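## Task

A free-standing wooden chest with seven shallow drawers sits on the table, and its third drawer up from the bottom contains three small round tea tins. Pull that drawer open and place one tin on the table, entirely on the table surface, upright or on its side. When finished, the remaining two tins must still be in that drawer, all seven drawers must be closed, and the chest must be at its original spot. Nothing may still be moving at the end, and nothing may count as done only because the robot is holding it there. Release everything and move the hand away at the end.

## Robot and tools

ROBOT. A single arm carrying a five-finger right hand. Control is centred on the hand point, which sits 0.05 m in front of the palm, at the spot where the index pad meets the thumb tip in a pinch. The hand point's own axes: +z runs along the straightened fingers (they extend 0.06 to 0.07 m past it), +y points out of the palm, +x crosses the palm away from the thumb toward the little finger. Across the palm the hand spans 0.08 m on the little-finger side and 0.02 m on the thumb side when the thumb is turned fully in front of the palm (up to 0.09 m otherwise). A rigid bracket on the wrist's little-finger side protrudes 0.03 m beyond the hand point along +y and 0.11 m across the palm; it can collide with the chest.

SCENE FRAME. Results report positions in metres and orientation as a wxyz quaternion in the scene frame: origin on the tabletop under the arm base, +z up, +y to the left when looking along +x. Velocities are in m/s and rad/s. The reported position may be slightly off, more so at long reach.

ROW FORMAT. Every motion is one row of 14 numbers, each in [-1, 1], for the one arm: dx, dy, dz, rx, ry, rz, little, ring, middle, index, thumb_bend, thumb_turn, force_limit, speed. The first six are an offset (not an absolute pose) from the hand point's measured pose at the start of the action, expressed in the hand point's own axes; 1.0 equals 0.6 m for dx..dz and 180 degrees for rx..rz, and rx, ry, rz form a single rotation vector. Finger numbers are targets: +1 straight/open, -1 fully curled. thumb_bend +1 straight, -1 bent; thumb_turn +1 beside the palm, -1 opposite the fingers. A pinch is roughly index -0.22, thumb_bend -0.75, thumb_turn -0.57. force_limit maps linearly from about 0 N (-1) to 10 N (+1) at the fingertip, 15 N for the two thumb motors; it only stops closing motion. speed maps from near zero (-1) to full (+1), where full travel takes 0.6 s; use -0.9 or lower for a gentle grip. A motor only starts when its target changes by 0.01 or more; it then locks on arrival or on reaching force_limit. Resending the same numbers keeps the grip; to loosen, send a target more open than hand_measured.

TOOLS.
execute_actions(actions): a list of actions, each a table of up to 15 rows; each row lasts one 1/30 s step and a short table repeats its last row to fill 15 steps. All rows in an action are offsets from the pose at that action's start, not from the prior row. An empty list just returns state and images. Each step's commanded pose is clipped to within 100 mm and 16 degrees of the measured pose, so large offsets need several actions.
move(target, speed, stop_force, blocking): target is one 14-number row, its offset taken from the pose in the latest result that shows one; the hand point travels a straight path there. speed is in m/s, 0.002 to 0.5 (default 0.25), with turning capped at twice that in rad/s. stop_force, in N from 9 to 40, ends the path when the wrist sensor feels that much extra push along the direction of travel; use it with very slow speed when approaching contact, omit it when backing off a surface, and don't rely on it during rotations. blocking=false returns after 0.5 s while the move continues (not allowed with stop_force); check with wait(0).
wait(seconds): 0 to 10, lets time run holding the last command.
stop(): brakes a running move.
zoom_image(camera, region): region [x0, y0, x1, y1] in pixels, max 504 by 504, from cam_head_left, cam_head_right, cam_high, cam_low or cam_wrist (all 896x504).
show_instructions(): shows the reference images.
finished_scene(scene): ends the current scene, given its number; irreversible.

RESULTS. The state line gives pose and velocities; "Hand target" is where the controller is heading. hand_measured, hand_stopped_by (moving, target, force, stalled, fault) and hand_load_n list six values in motor order; a lost grip shows as loads near 0. A "move:" line reports the ending (done, off_target, moving, held, fault, contact) and limits such as paced or held, plus distance to target. "pose unreachable" means the clearance check altered or blocked the command. Wrist force and torque are in the hand's axes, saturate near 50 N, and carry offsets of a few newtons; "no reading" is normal at start.

CAUTIONS. The arm is stiff: pushing even slightly past firm contact can trigger a fault stop (10 s halt). Torque limits are 141 N m for the big joints and 26.3 N m for the wrists, and any outside force of 150 N also faults. Move slowly near the drawer handle and chest; the chest is loose, so pulling or pushing hard can shift or topple it. Don't knock anything off the table, don't drop or slam the tin, close every drawer fully, let go and retreat before ending. Long holds heat motors; at 85 °C the arm brakes until cool. Objects may occasionally get a brief random push.

Each tool is called after "Emit:" as name(argument=value, ...) on one line, values as JSON.

Reference images:

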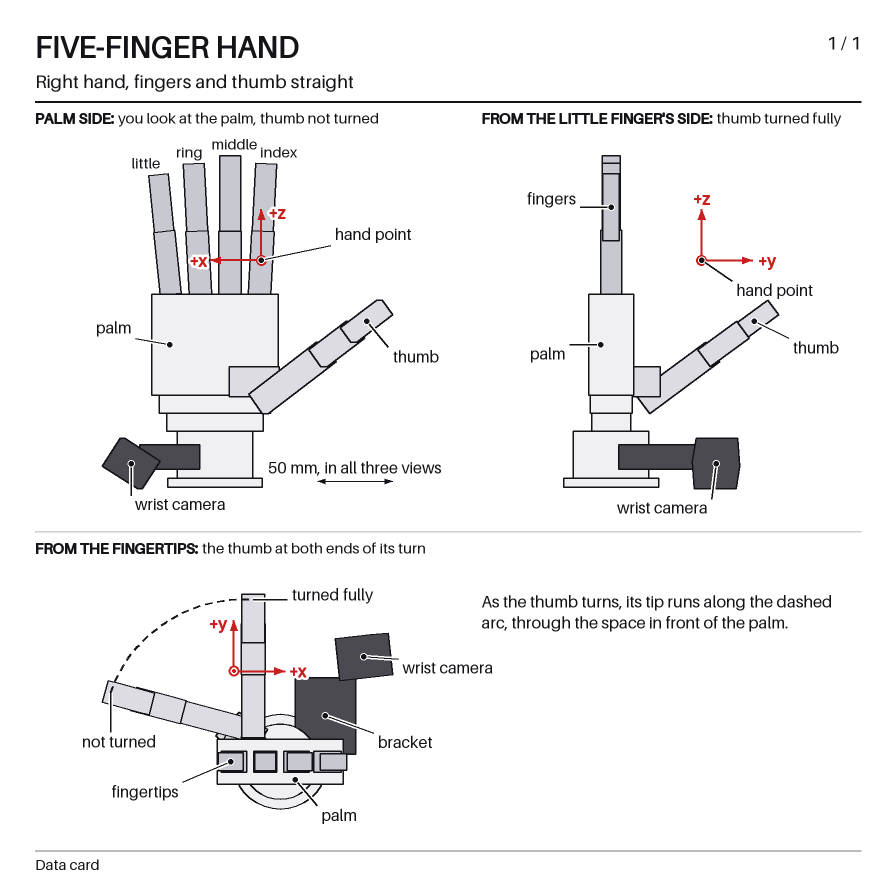

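## Session

Emit:
execute_actions(actions=[])

Scene clock: 0.00 s.
end_effector_position=(+0.6136, -0.0782, +0.2807) hand_measured=(+1.000, +1.000, +1.000, +1.000, +1.000, +1.000) hand_load_n=(+0.0, +0.0, +0.0, +0.0, +0.0, +0.0) hand_stopped_by=(target, target, target, target, target, target) hand_force_limit=0.00 hand_speed=-0.80 end_effector_quat_wxyz=(+0.068, +0.755, +0.451, +0.471) end_effector_velocity=(+0.000, -0.000, +0.000) end_effector_angular_velocity=(-0.001, -0.000, -0.000)
Joint positions: [-0.878 -1.9    2.259 -0.242  0.539  0.39 ]
Joint velocities: [ 0.    -0.    -0.001  0.     0.001 -0.   ]
Joint torques (N m, as the arm reports them, + toward a larger angle): no reading
Wrist force (N, on the end effector, along its own x y z axes, offset not removed): no reading
Wrist torque (N m, same axes, about the end effector's origin, offset not removed): no reading
Hand target: +0.614, -0.078, +0.281; +0.068, +0.755, +0.451, +0.471

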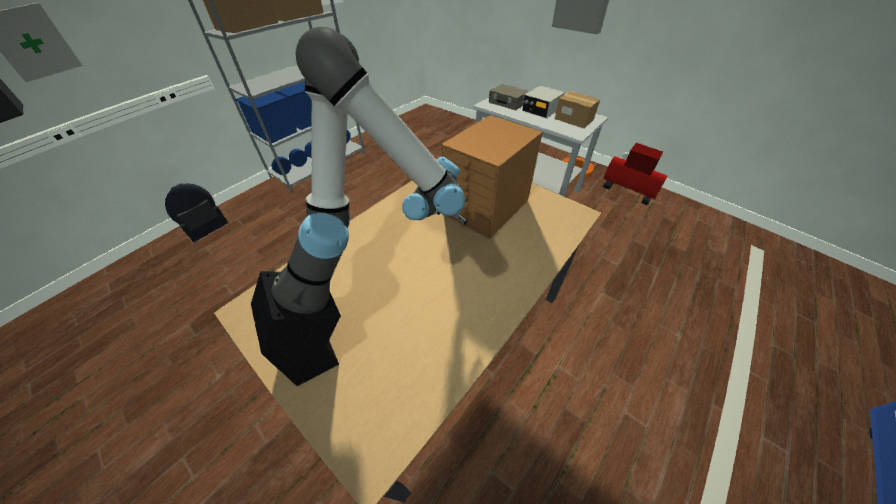

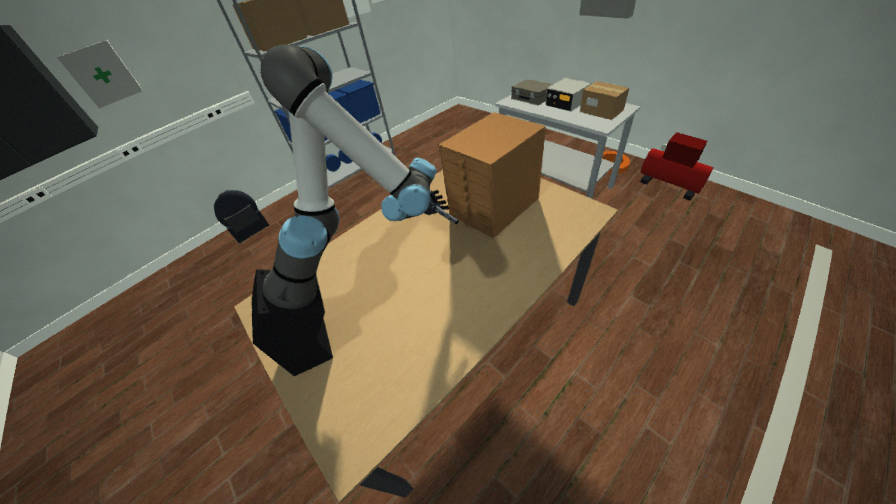

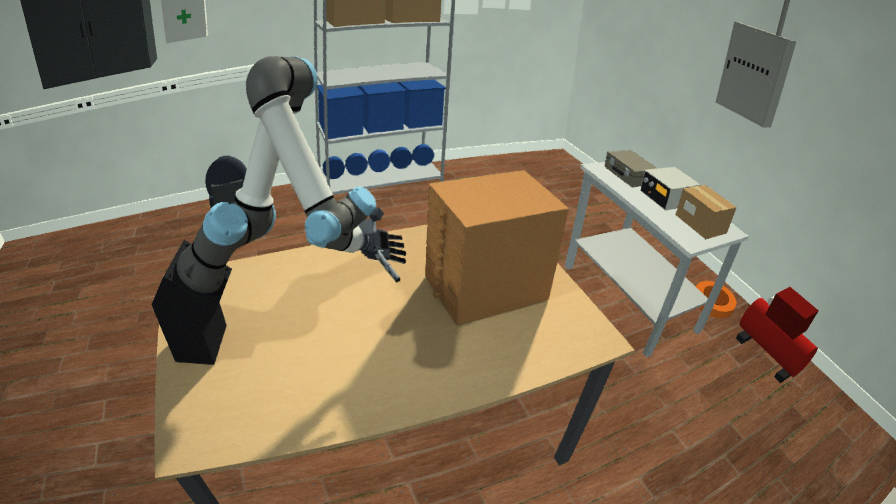

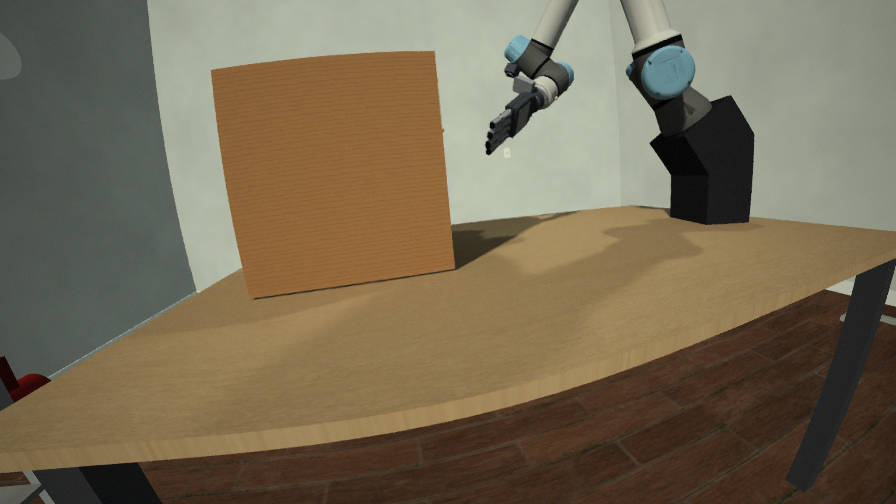

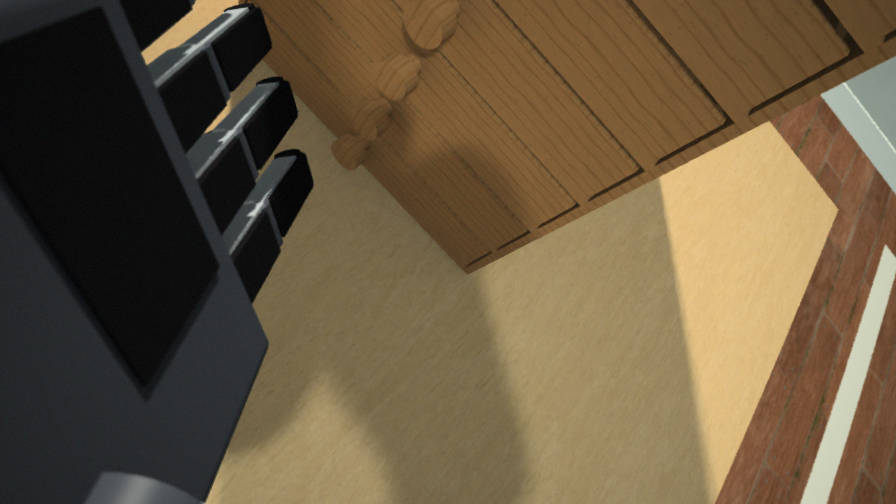

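Emit:
zoom_image(camera="cam_high", region=[380, 150, 600, 340])

Emit:
zoom_image(camera="cam_head_right", region=[400, 90, 580, 250])

Emit:
zoom_image(camera="cam_low", region=[180, 30, 560, 320])

Region (380, 150, 600, 340) of cam_high's 896x504 image, scaled by 2.291, with more detail than that image has; it fills the top 435 rows of this view, and the rest is white.

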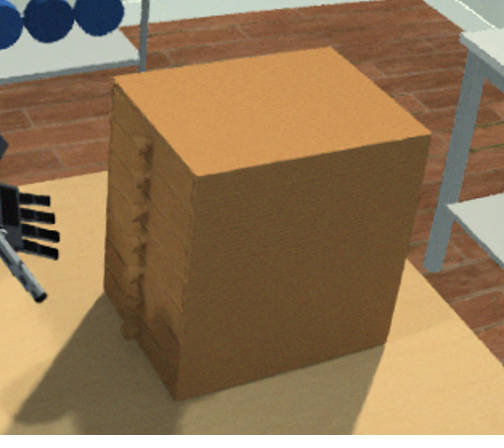

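Region (400, 90, 580, 250) of cam_head_right's 896x504 image, scaled by 2.800, with more detail than that image has.

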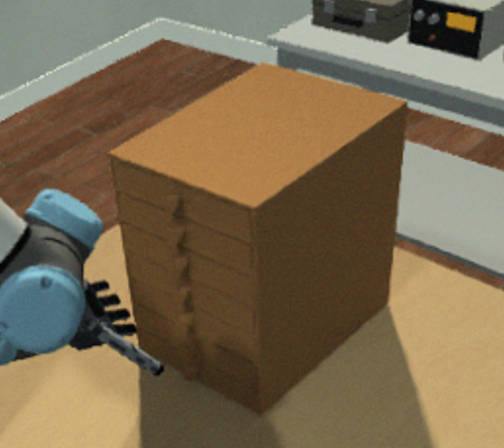

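Region (180, 30, 560, 320) of cam_low's 896x504 image, scaled by 1.326, with more detail than that image has; it fills the top 385 rows of this view, and the rest is white.

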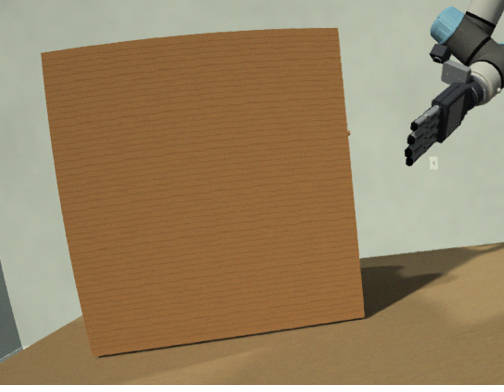

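Emit:
move(target=[0.073,-0.173,-0.079,-0.180,0.134,0.244,1,1,1,1,1,1,0,0])

Scene clock: 12.93 s.
end_effector_position=(+0.5195, +0.0001, +0.2802) hand_measured=(+1.000, +1.000, +1.000, +1.000, +1.000, +1.000) hand_load_n=(+0.0, +0.0, +0.0, +0.0, +0.0, +0.0) hand_stopped_by=(target, target, target, target, target, target) hand_force_limit=0.00 hand_speed=0.00 end_effector_quat_wxyz=(-0.000, +0.708, +0.002, +0.706) end_effector_velocity=(+0.001, +0.000, +0.000) end_effector_angular_velocity=(-0.000, -0.017, -0.010)
Joint positions: [-0.388 -1.7    2.79  -1.72   1.282  1.548]
Joint velocities: [ 0.016  0.037 -0.002 -0.051  0.023 -0.005]
Joint torques (N m, as the arm reports them, + toward a larger angle): [ 19.22 -13.71  -4.01  -2.94   2.61  -1.8 ]
Wrist force (N, on the end effector, along its own x y z axes, offset not removed): [-3.1 0.4 1.8]
Wrist torque (N m, same axes, about the end effector's origin, offset not removed): [-0.01 0.51 -0.08]
Hand target: +0.520, +0.000, +0.280; +0.000, +0.707, +0.001, +0.707
Off the commanded pose: 0.000 m, 0 deg.
move: done
camera_calibration (this result's frames):
cam_wrist: T_world_to_cam=[[0.0270536, -0.989336, -0.14312, 0.0323117], [-0.57222, 0.102068, -0.813724, 0.524261], [0.819654, 0.10391, -0.563356, -0.137009], [0, 0, 0, 1]] pos_world=[0.411418, -0.00730651, 0.354043]

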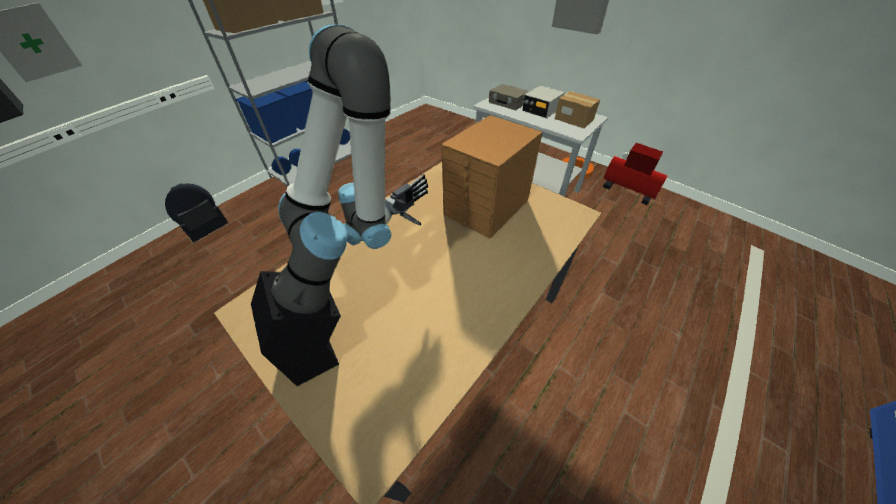

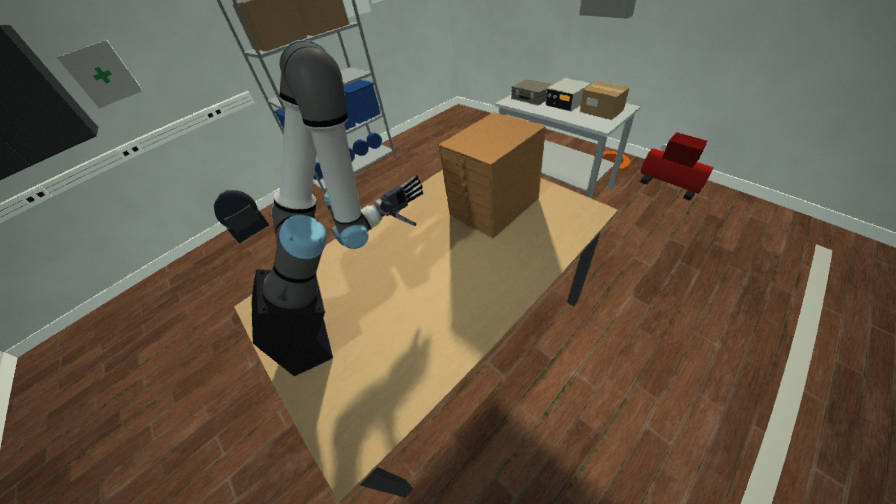

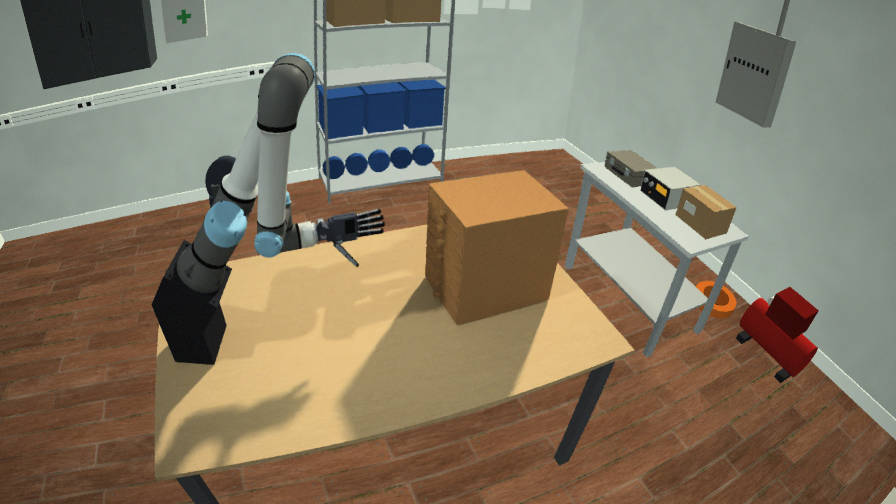

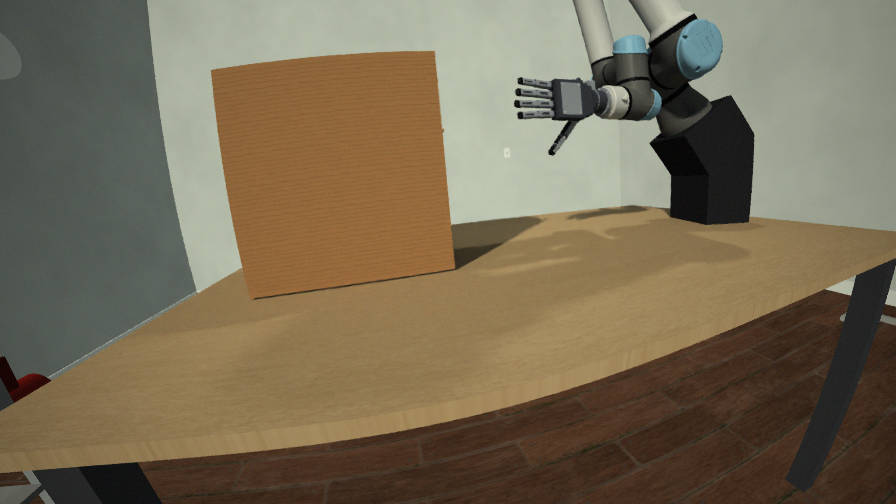

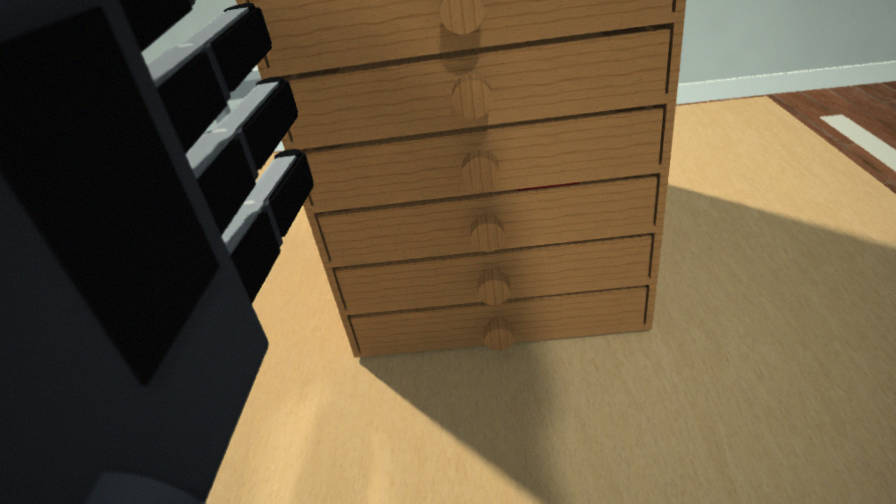

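Emit:
move(target=[-0.25,-0.008,0.233,0.333,0,0,-1,-1,-1,0.4,-0.5,-0.57,0,0.5])

Scene clock: 23.20 s.
end_effector_position=(+0.6584, +0.0049, +0.1292) hand_measured=(-1.000, -1.000, -1.000, +0.400, -0.500, -0.570) hand_load_n=(+0.0, +0.0, +0.0, +0.0, +0.0, +0.0) hand_stopped_by=(target, target, target, target, target, target) hand_force_limit=0.00 hand_speed=0.50 end_effector_quat_wxyz=(-0.352, +0.614, +0.353, +0.612) end_effector_velocity=(+0.000, -0.002, +0.001) end_effector_angular_velocity=(+0.001, +0.002, +0.025)
Joint positions: [-0.745 -0.878  2.09  -3.648  0.195  3.389]
Joint velocities: [-0.005  0.026 -0.046 -0.12   0.009  0.14 ]
Joint torques (N m, as the arm reports them, + toward a larger angle): [ -7.49 -32.1   -3.1   -3.71   4.58   1.34]
Wrist force (N, on the end effector, along its own x y z axes, offset not removed): [-2.8 1.8 1.2]
Wrist torque (N m, same axes, about the end effector's origin, offset not removed): [0.26 0.47 -0.07]
Hand target: +0.658, +0.005, +0.129; -0.353, +0.613, +0.354, +0.612
Off the commanded pose: 0.001 m, 0 deg.
move: done
camera_calibration (this result's frames):
cam_wrist: T_world_to_cam=[[0.866717, -0.477132, -0.145418, -0.543336], [-0.378972, -0.440343, -0.813927, 0.355786], [0.324317, 0.760554, -0.562473, -0.0135977], [0, 0, 0, 1]] pos_world=[0.610162, -0.0922335, 0.202924]

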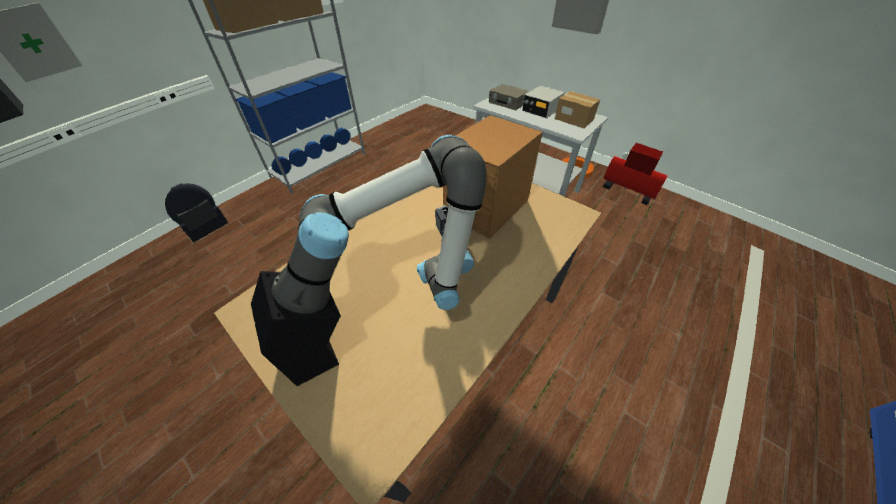

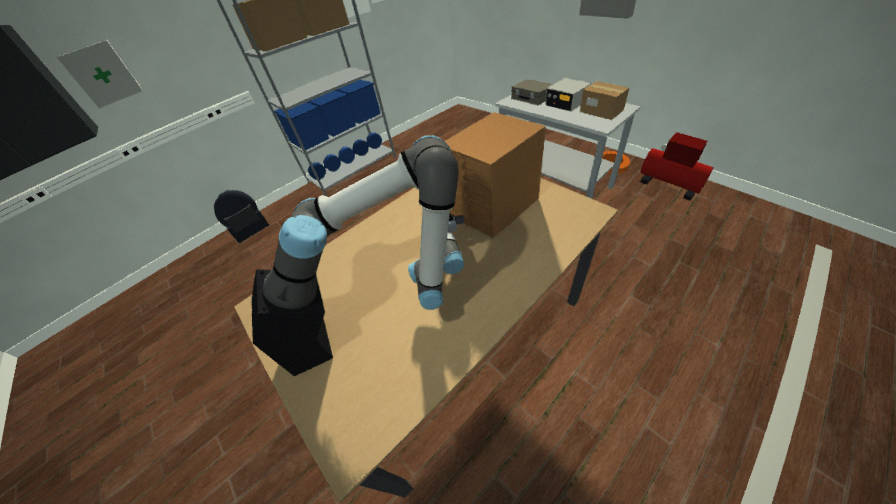

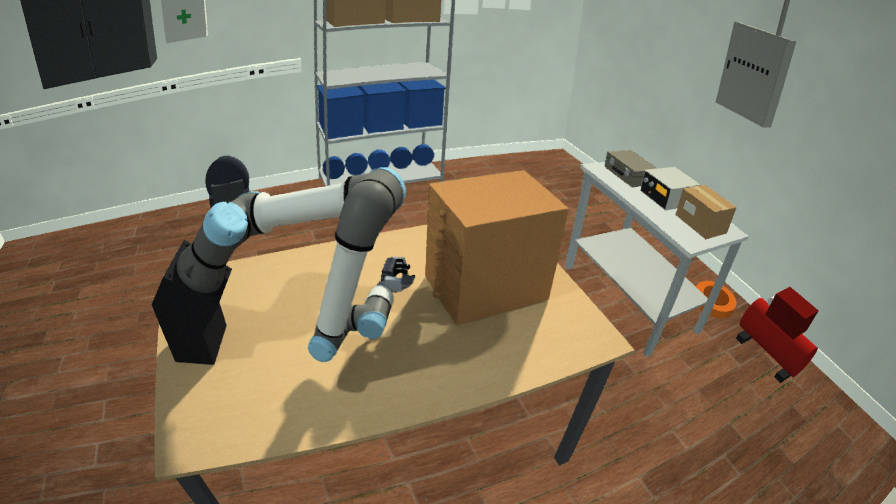

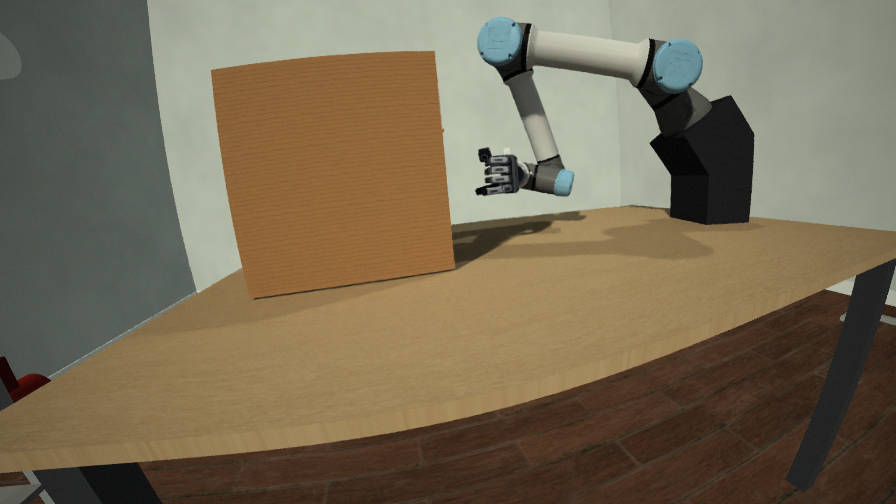

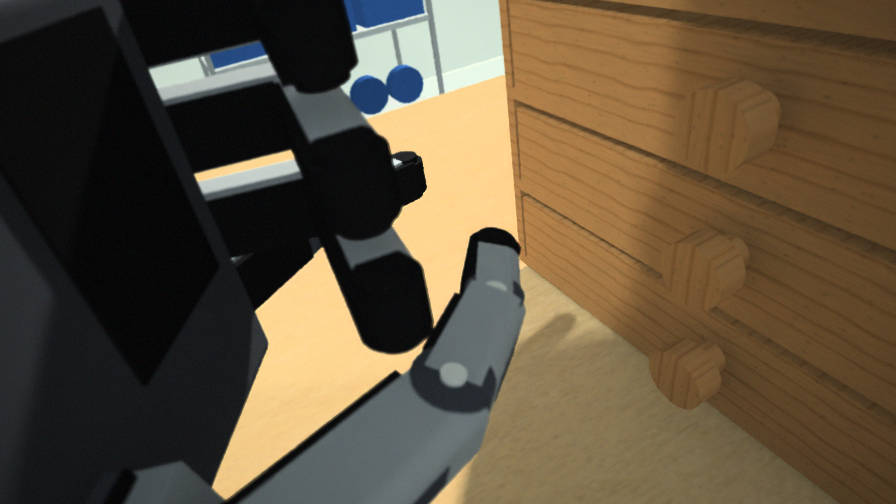

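Emit:
execute_actions(actions=[[[0,0,0,0,0,0,-1,-1,-1,0.05,-0.5,-0.57,0,0.5]]])

Emit:
zoom_image(camera="cam_low", region=[420, 100, 600, 230])

Scene clock: 26.73 s.
end_effector_position=(+0.6584, +0.0048, +0.1291) hand_measured=(-1.000, -1.000, -1.000, +0.050, -0.500, -0.570) hand_load_n=(+0.0, +0.0, +0.0, +0.0, +0.0, +0.0) hand_stopped_by=(target, target, target, target, target, target) hand_force_limit=0.00 hand_speed=0.50 end_effector_quat_wxyz=(-0.352, +0.614, +0.353, +0.612) end_effector_velocity=(+0.000, +0.001, +0.000) end_effector_angular_velocity=(+0.001, -0.001, -0.000)
Joint positions: [-0.745 -0.878  2.09  -3.649  0.195  3.39 ]
Joint velocities: [ 0.001 -0.002  0.003  0.008  0.    -0.009]
Joint torques (N m, as the arm reports them, + toward a larger angle): [ 13.55 -42.94  11.95  -0.98  -1.49  -1.45]
Wrist force (N, on the end effector, along its own x y z axes, offset not removed): [-2.9 1.3 1.0]
Wrist torque (N m, same axes, about the end effector's origin, offset not removed): [0.17 0.44 -0.11]
Hand target: +0.658, +0.005, +0.129; -0.352, +0.614, +0.353, +0.612
Off the commanded pose: 0.000 m, 0 deg.
camera_calibration (this result's frames):
cam_wrist: T_world_to_cam=[[0.866777, -0.477004, -0.145483, -0.543382], [-0.378982, -0.440431, -0.813875, 0.355727], [0.324146, 0.760584, -0.562531, -0.0134474], [0, 0, 0, 1]] pos_world=[0.610164, -0.0922938, 0.2029]

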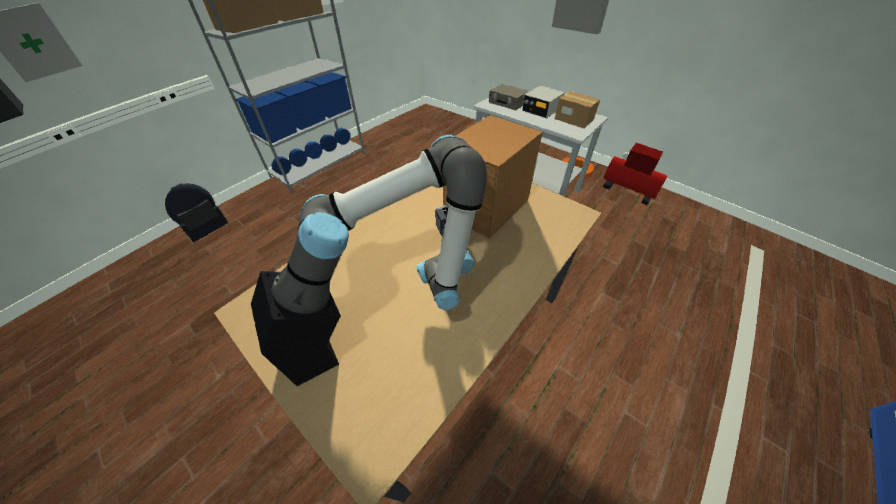

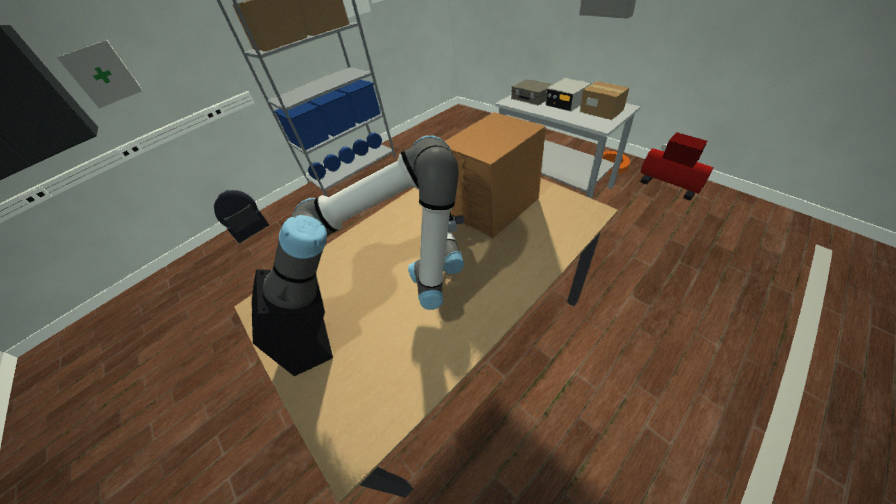

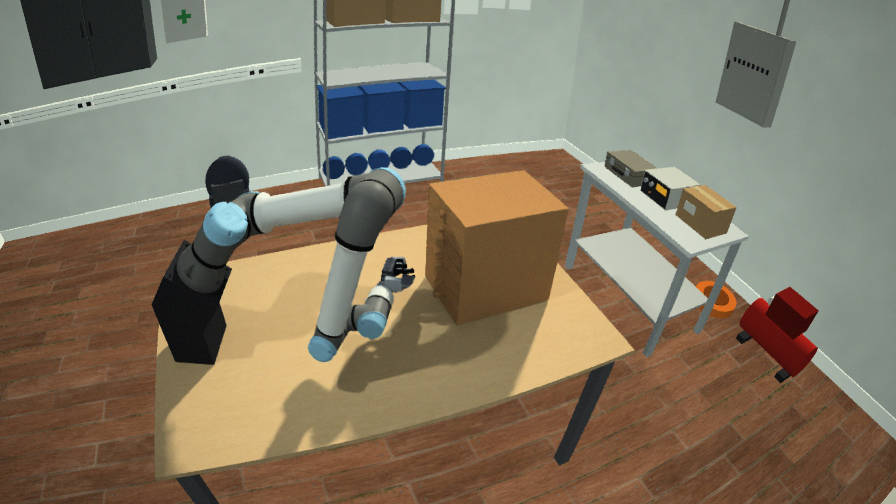

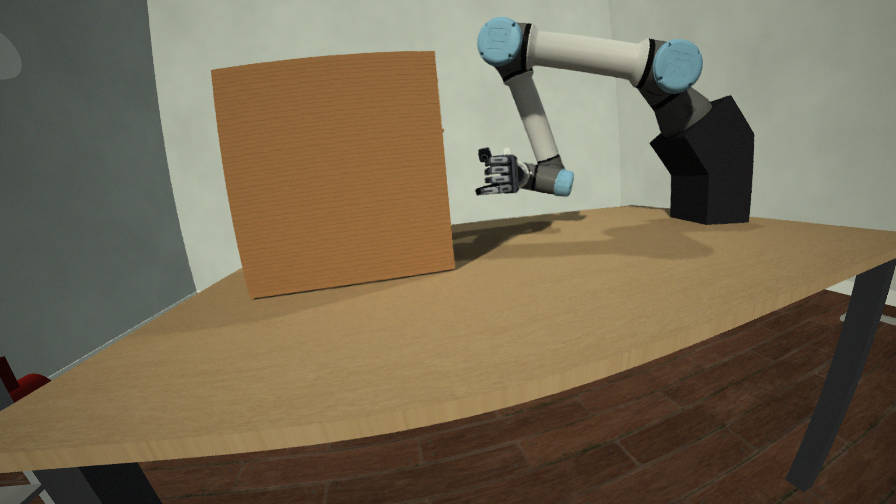

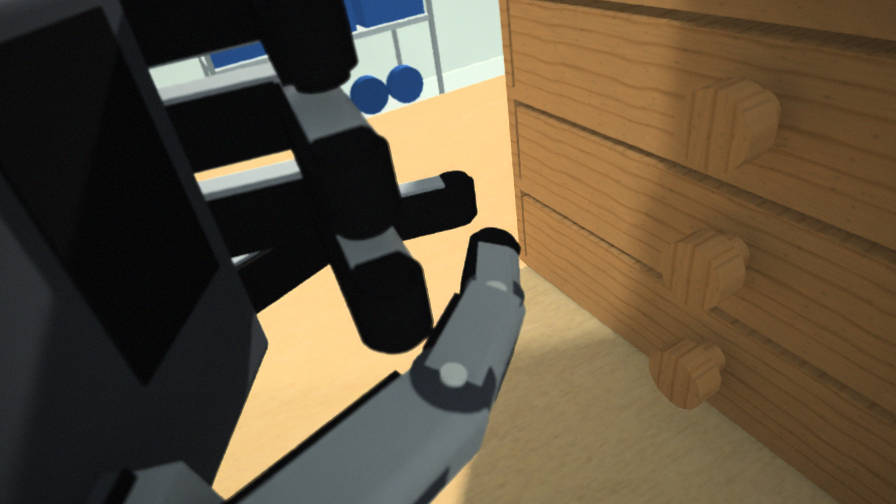

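Region (420, 100, 600, 230) of cam_low's 896x504 image, scaled by 2.800, with more detail than that image has.

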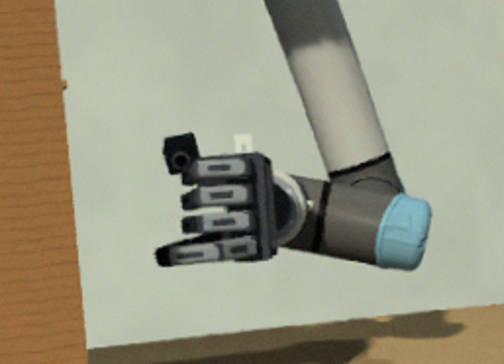

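Emit:
move(target=[0.008,0.074,0.0197,0,0,0,1,1,1,0.2,-0.5,-0.57,0,0.5], speed=0.1)

Scene clock: 30.43 s.
end_effector_position=(+0.7026, -0.0073, +0.1338) hand_measured=(+1.000, +1.000, +1.000, +0.200, -0.500, -0.570) hand_load_n=(+0.0, +0.0, +0.0, +0.0, +0.0, +0.0) hand_stopped_by=(target, target, target, target, target, target) hand_force_limit=0.00 hand_speed=0.50 end_effector_quat_wxyz=(-0.352, +0.614, +0.353, +0.612) end_effector_velocity=(+0.001, -0.001, -0.000) end_effector_angular_velocity=(-0.000, -0.000, -0.007)
Joint positions: [-0.72  -0.935  2.012 -3.43   0.177  3.305]
Joint velocities: [ 0.001 -0.01   0.009  0.044 -0.002 -0.043]
Joint torques (N m, as the arm reports them, + toward a larger angle): [ 13.65 -46.34   9.94  -0.82  -1.6   -2.26]
Wrist force (N, on the end effector, along its own x y z axes, offset not removed): [-3.2 3.1 1.0]
Wrist torque (N m, same axes, about the end effector's origin, offset not removed): [0.49 0.45 -0.02]
Hand target: +0.703, -0.007, +0.134; -0.352, +0.614, +0.353, +0.612
Off the commanded pose: 0.000 m, 0 deg.
move: done
camera_calibration (this result's frames):
cam_wrist: T_world_to_cam=[[0.86735, -0.475942, -0.145544, -0.587148], [-0.37857, -0.441063, -0.813725, 0.370655], [0.323091, 0.760883, -0.562733, -0.0151415], [0, 0, 0, 1]] pos_world=[0.654474, -0.104445, 0.207635]

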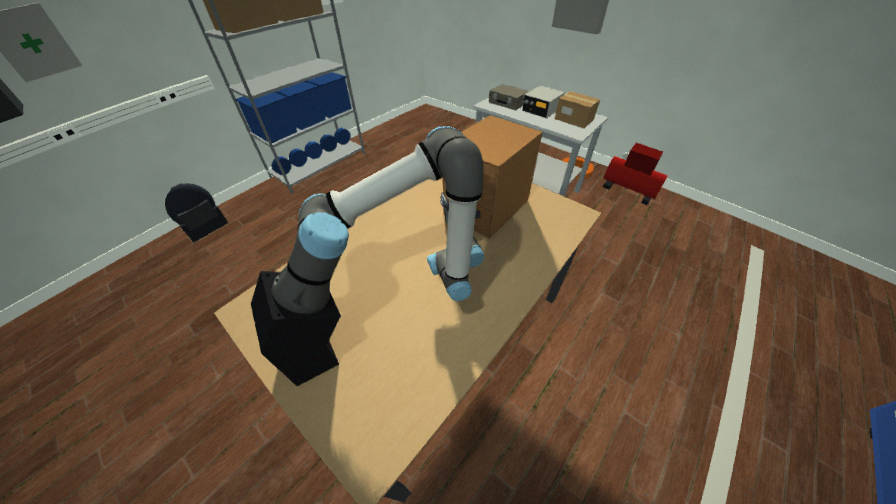

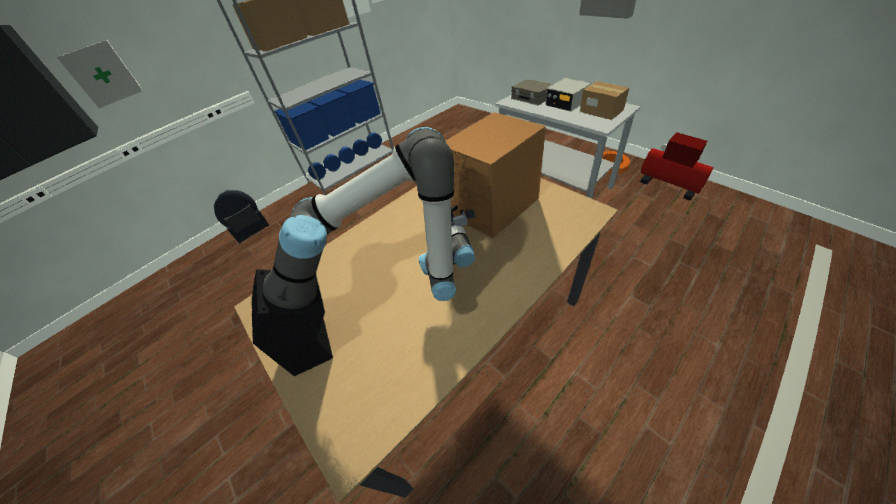

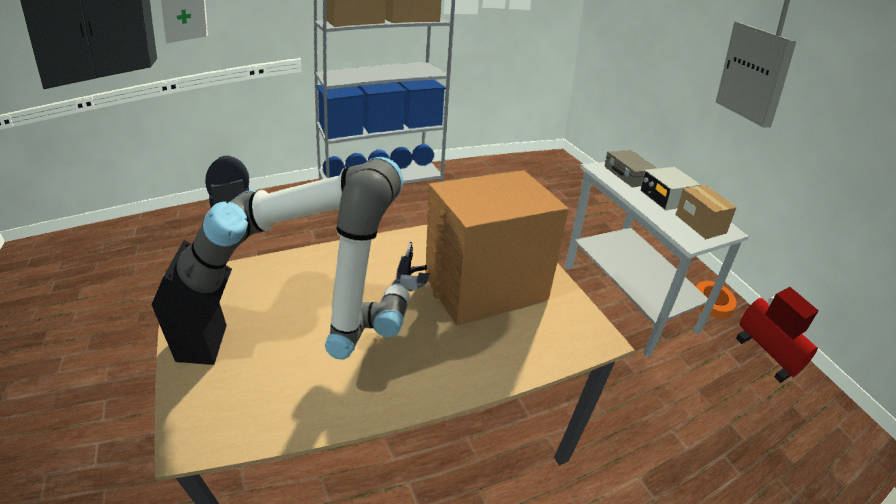

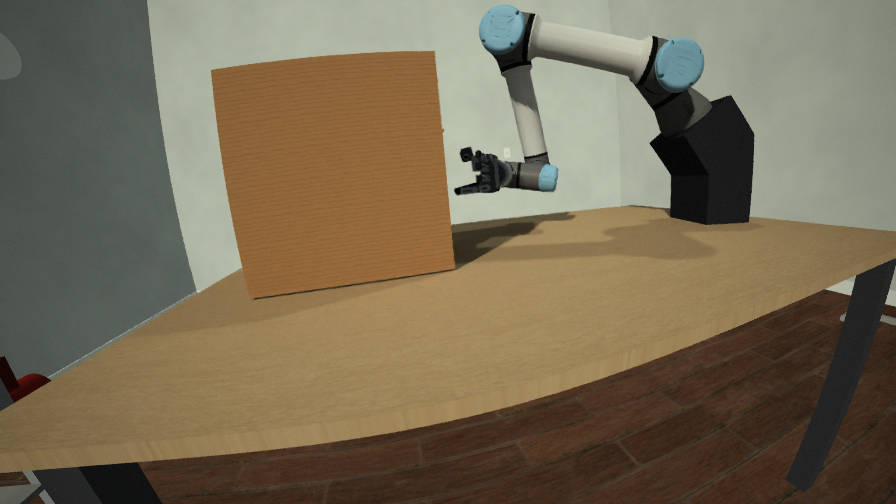

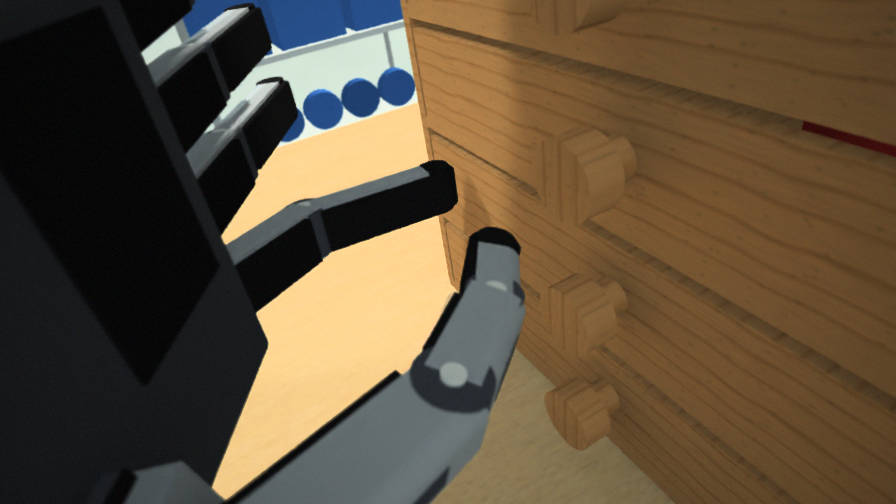

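Emit:
move(target=[0,0.070,0.0325,0,0,0,1,1,1,0.2,-0.5,-0.57,0,0.5], speed=0.03)

Scene clock: 34.63 s.
end_effector_position=(+0.7484, -0.0115, +0.1337) hand_measured=(+1.000, +1.000, +1.000, +0.200, -0.500, -0.570) hand_load_n=(+0.0, +0.0, +0.0, +5.0, +0.0, +0.0) hand_stopped_by=(target, target, target, target, target, target) hand_force_limit=0.00 hand_speed=0.50 end_effector_quat_wxyz=(-0.353, +0.613, +0.354, +0.612) end_effector_velocity=(+0.002, -0.000, +0.000) end_effector_angular_velocity=(-0.001, -0.001, -0.005)
Joint positions: [-0.683 -0.984  1.929 -3.136  0.153  3.141]
Joint velocities: [ 0.002 -0.012  0.005  0.054 -0.001 -0.048]
Joint torques (N m, as the arm reports them, + toward a larger angle): [ 13.35 -56.15  -7.84  -0.4   -2.64  -2.41]
Wrist force (N, on the end effector, along its own x y z axes, offset not removed): [4.7 -40.3 -24.0]
Wrist torque (N m, same axes, about the end effector's origin, offset not removed): [1.51 0.44 0.01]
Hand target: +0.749, -0.011, +0.134; -0.353, +0.614, +0.353, +0.612
Off the commanded pose: 0.000 m, 0 deg.
move: done
camera_calibration (this result's frames):
cam_wrist: T_world_to_cam=[[0.868032, -0.474702, -0.145532, -0.629446], [-0.377942, -0.441638, -0.813705, 0.385584], [0.321995, 0.761324, -0.562766, -0.0259804], [0, 0, 0, 1]] pos_world=[0.700473, -0.108731, 0.207526]

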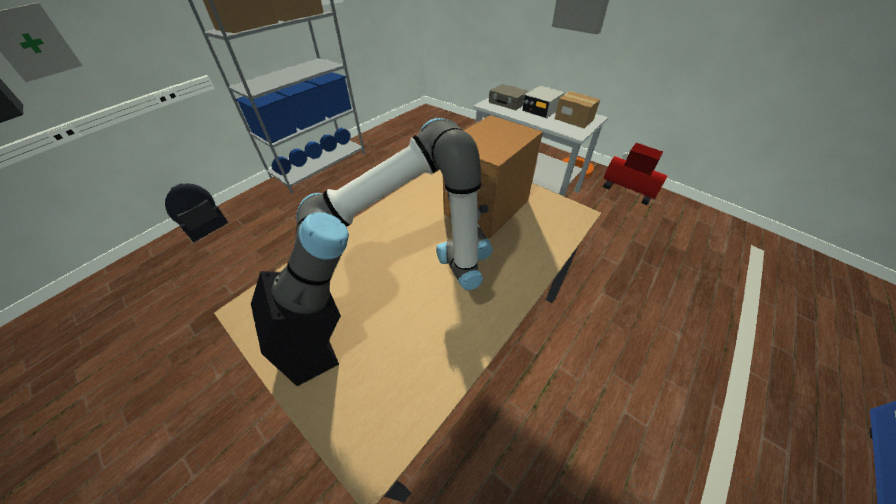

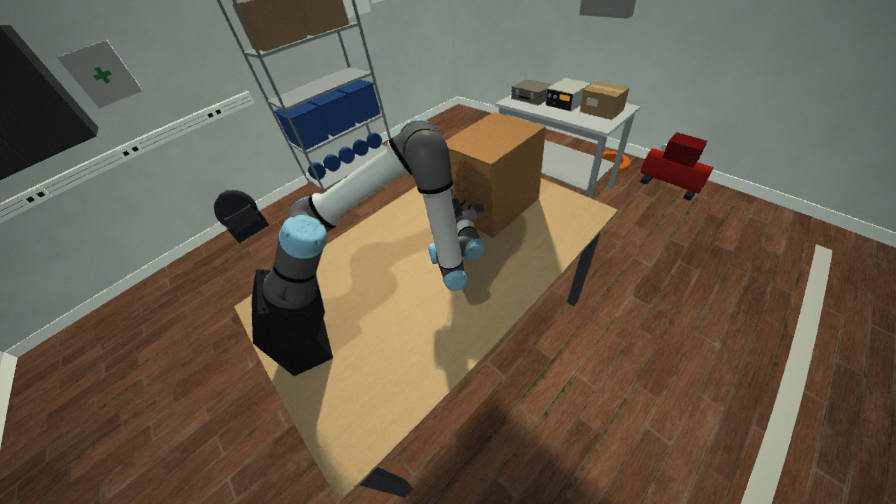

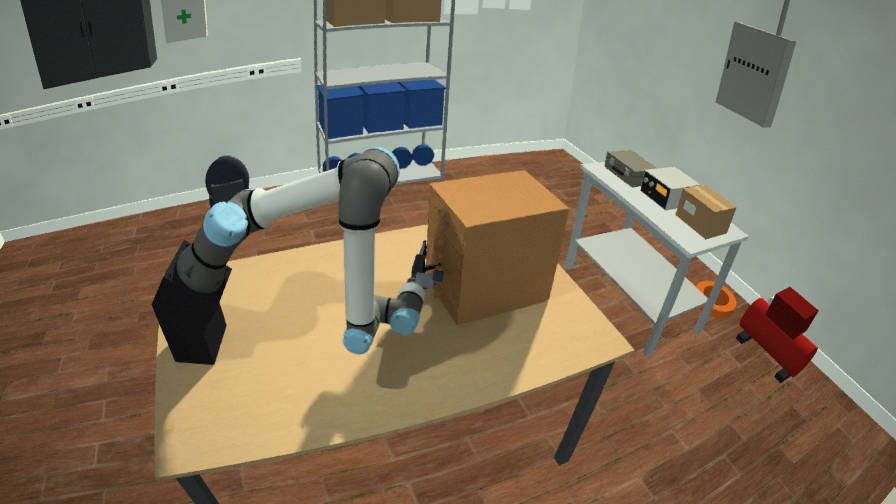

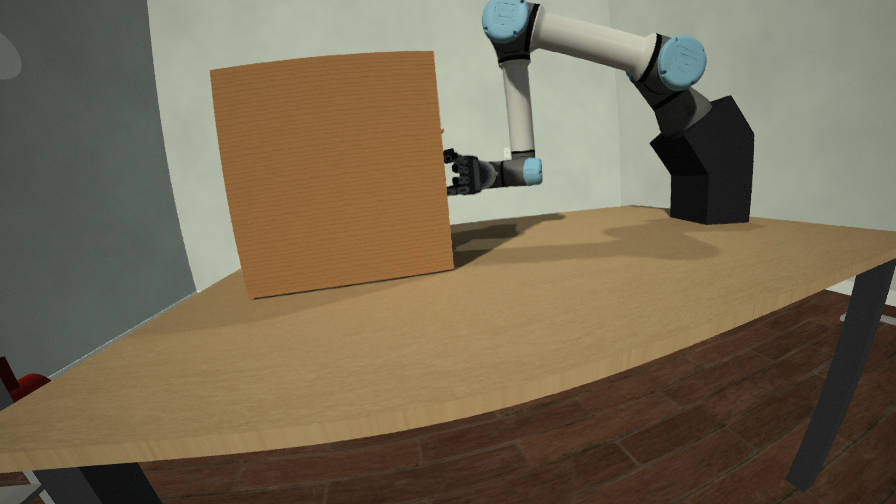

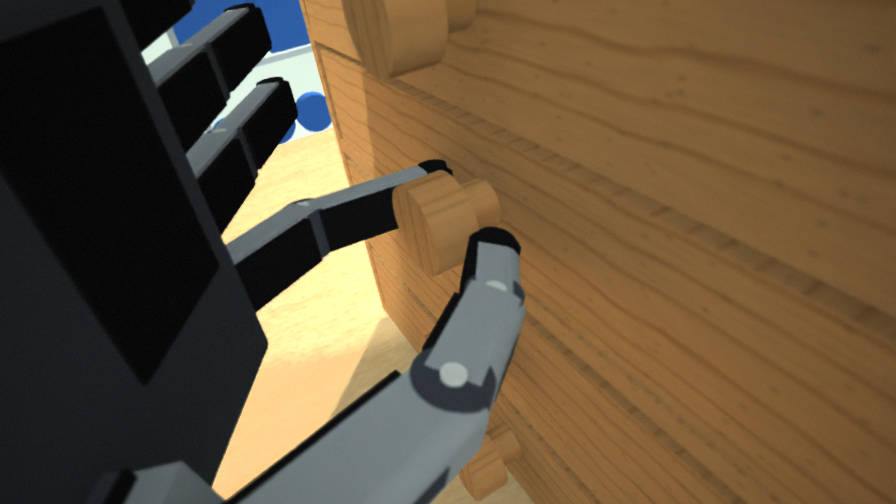

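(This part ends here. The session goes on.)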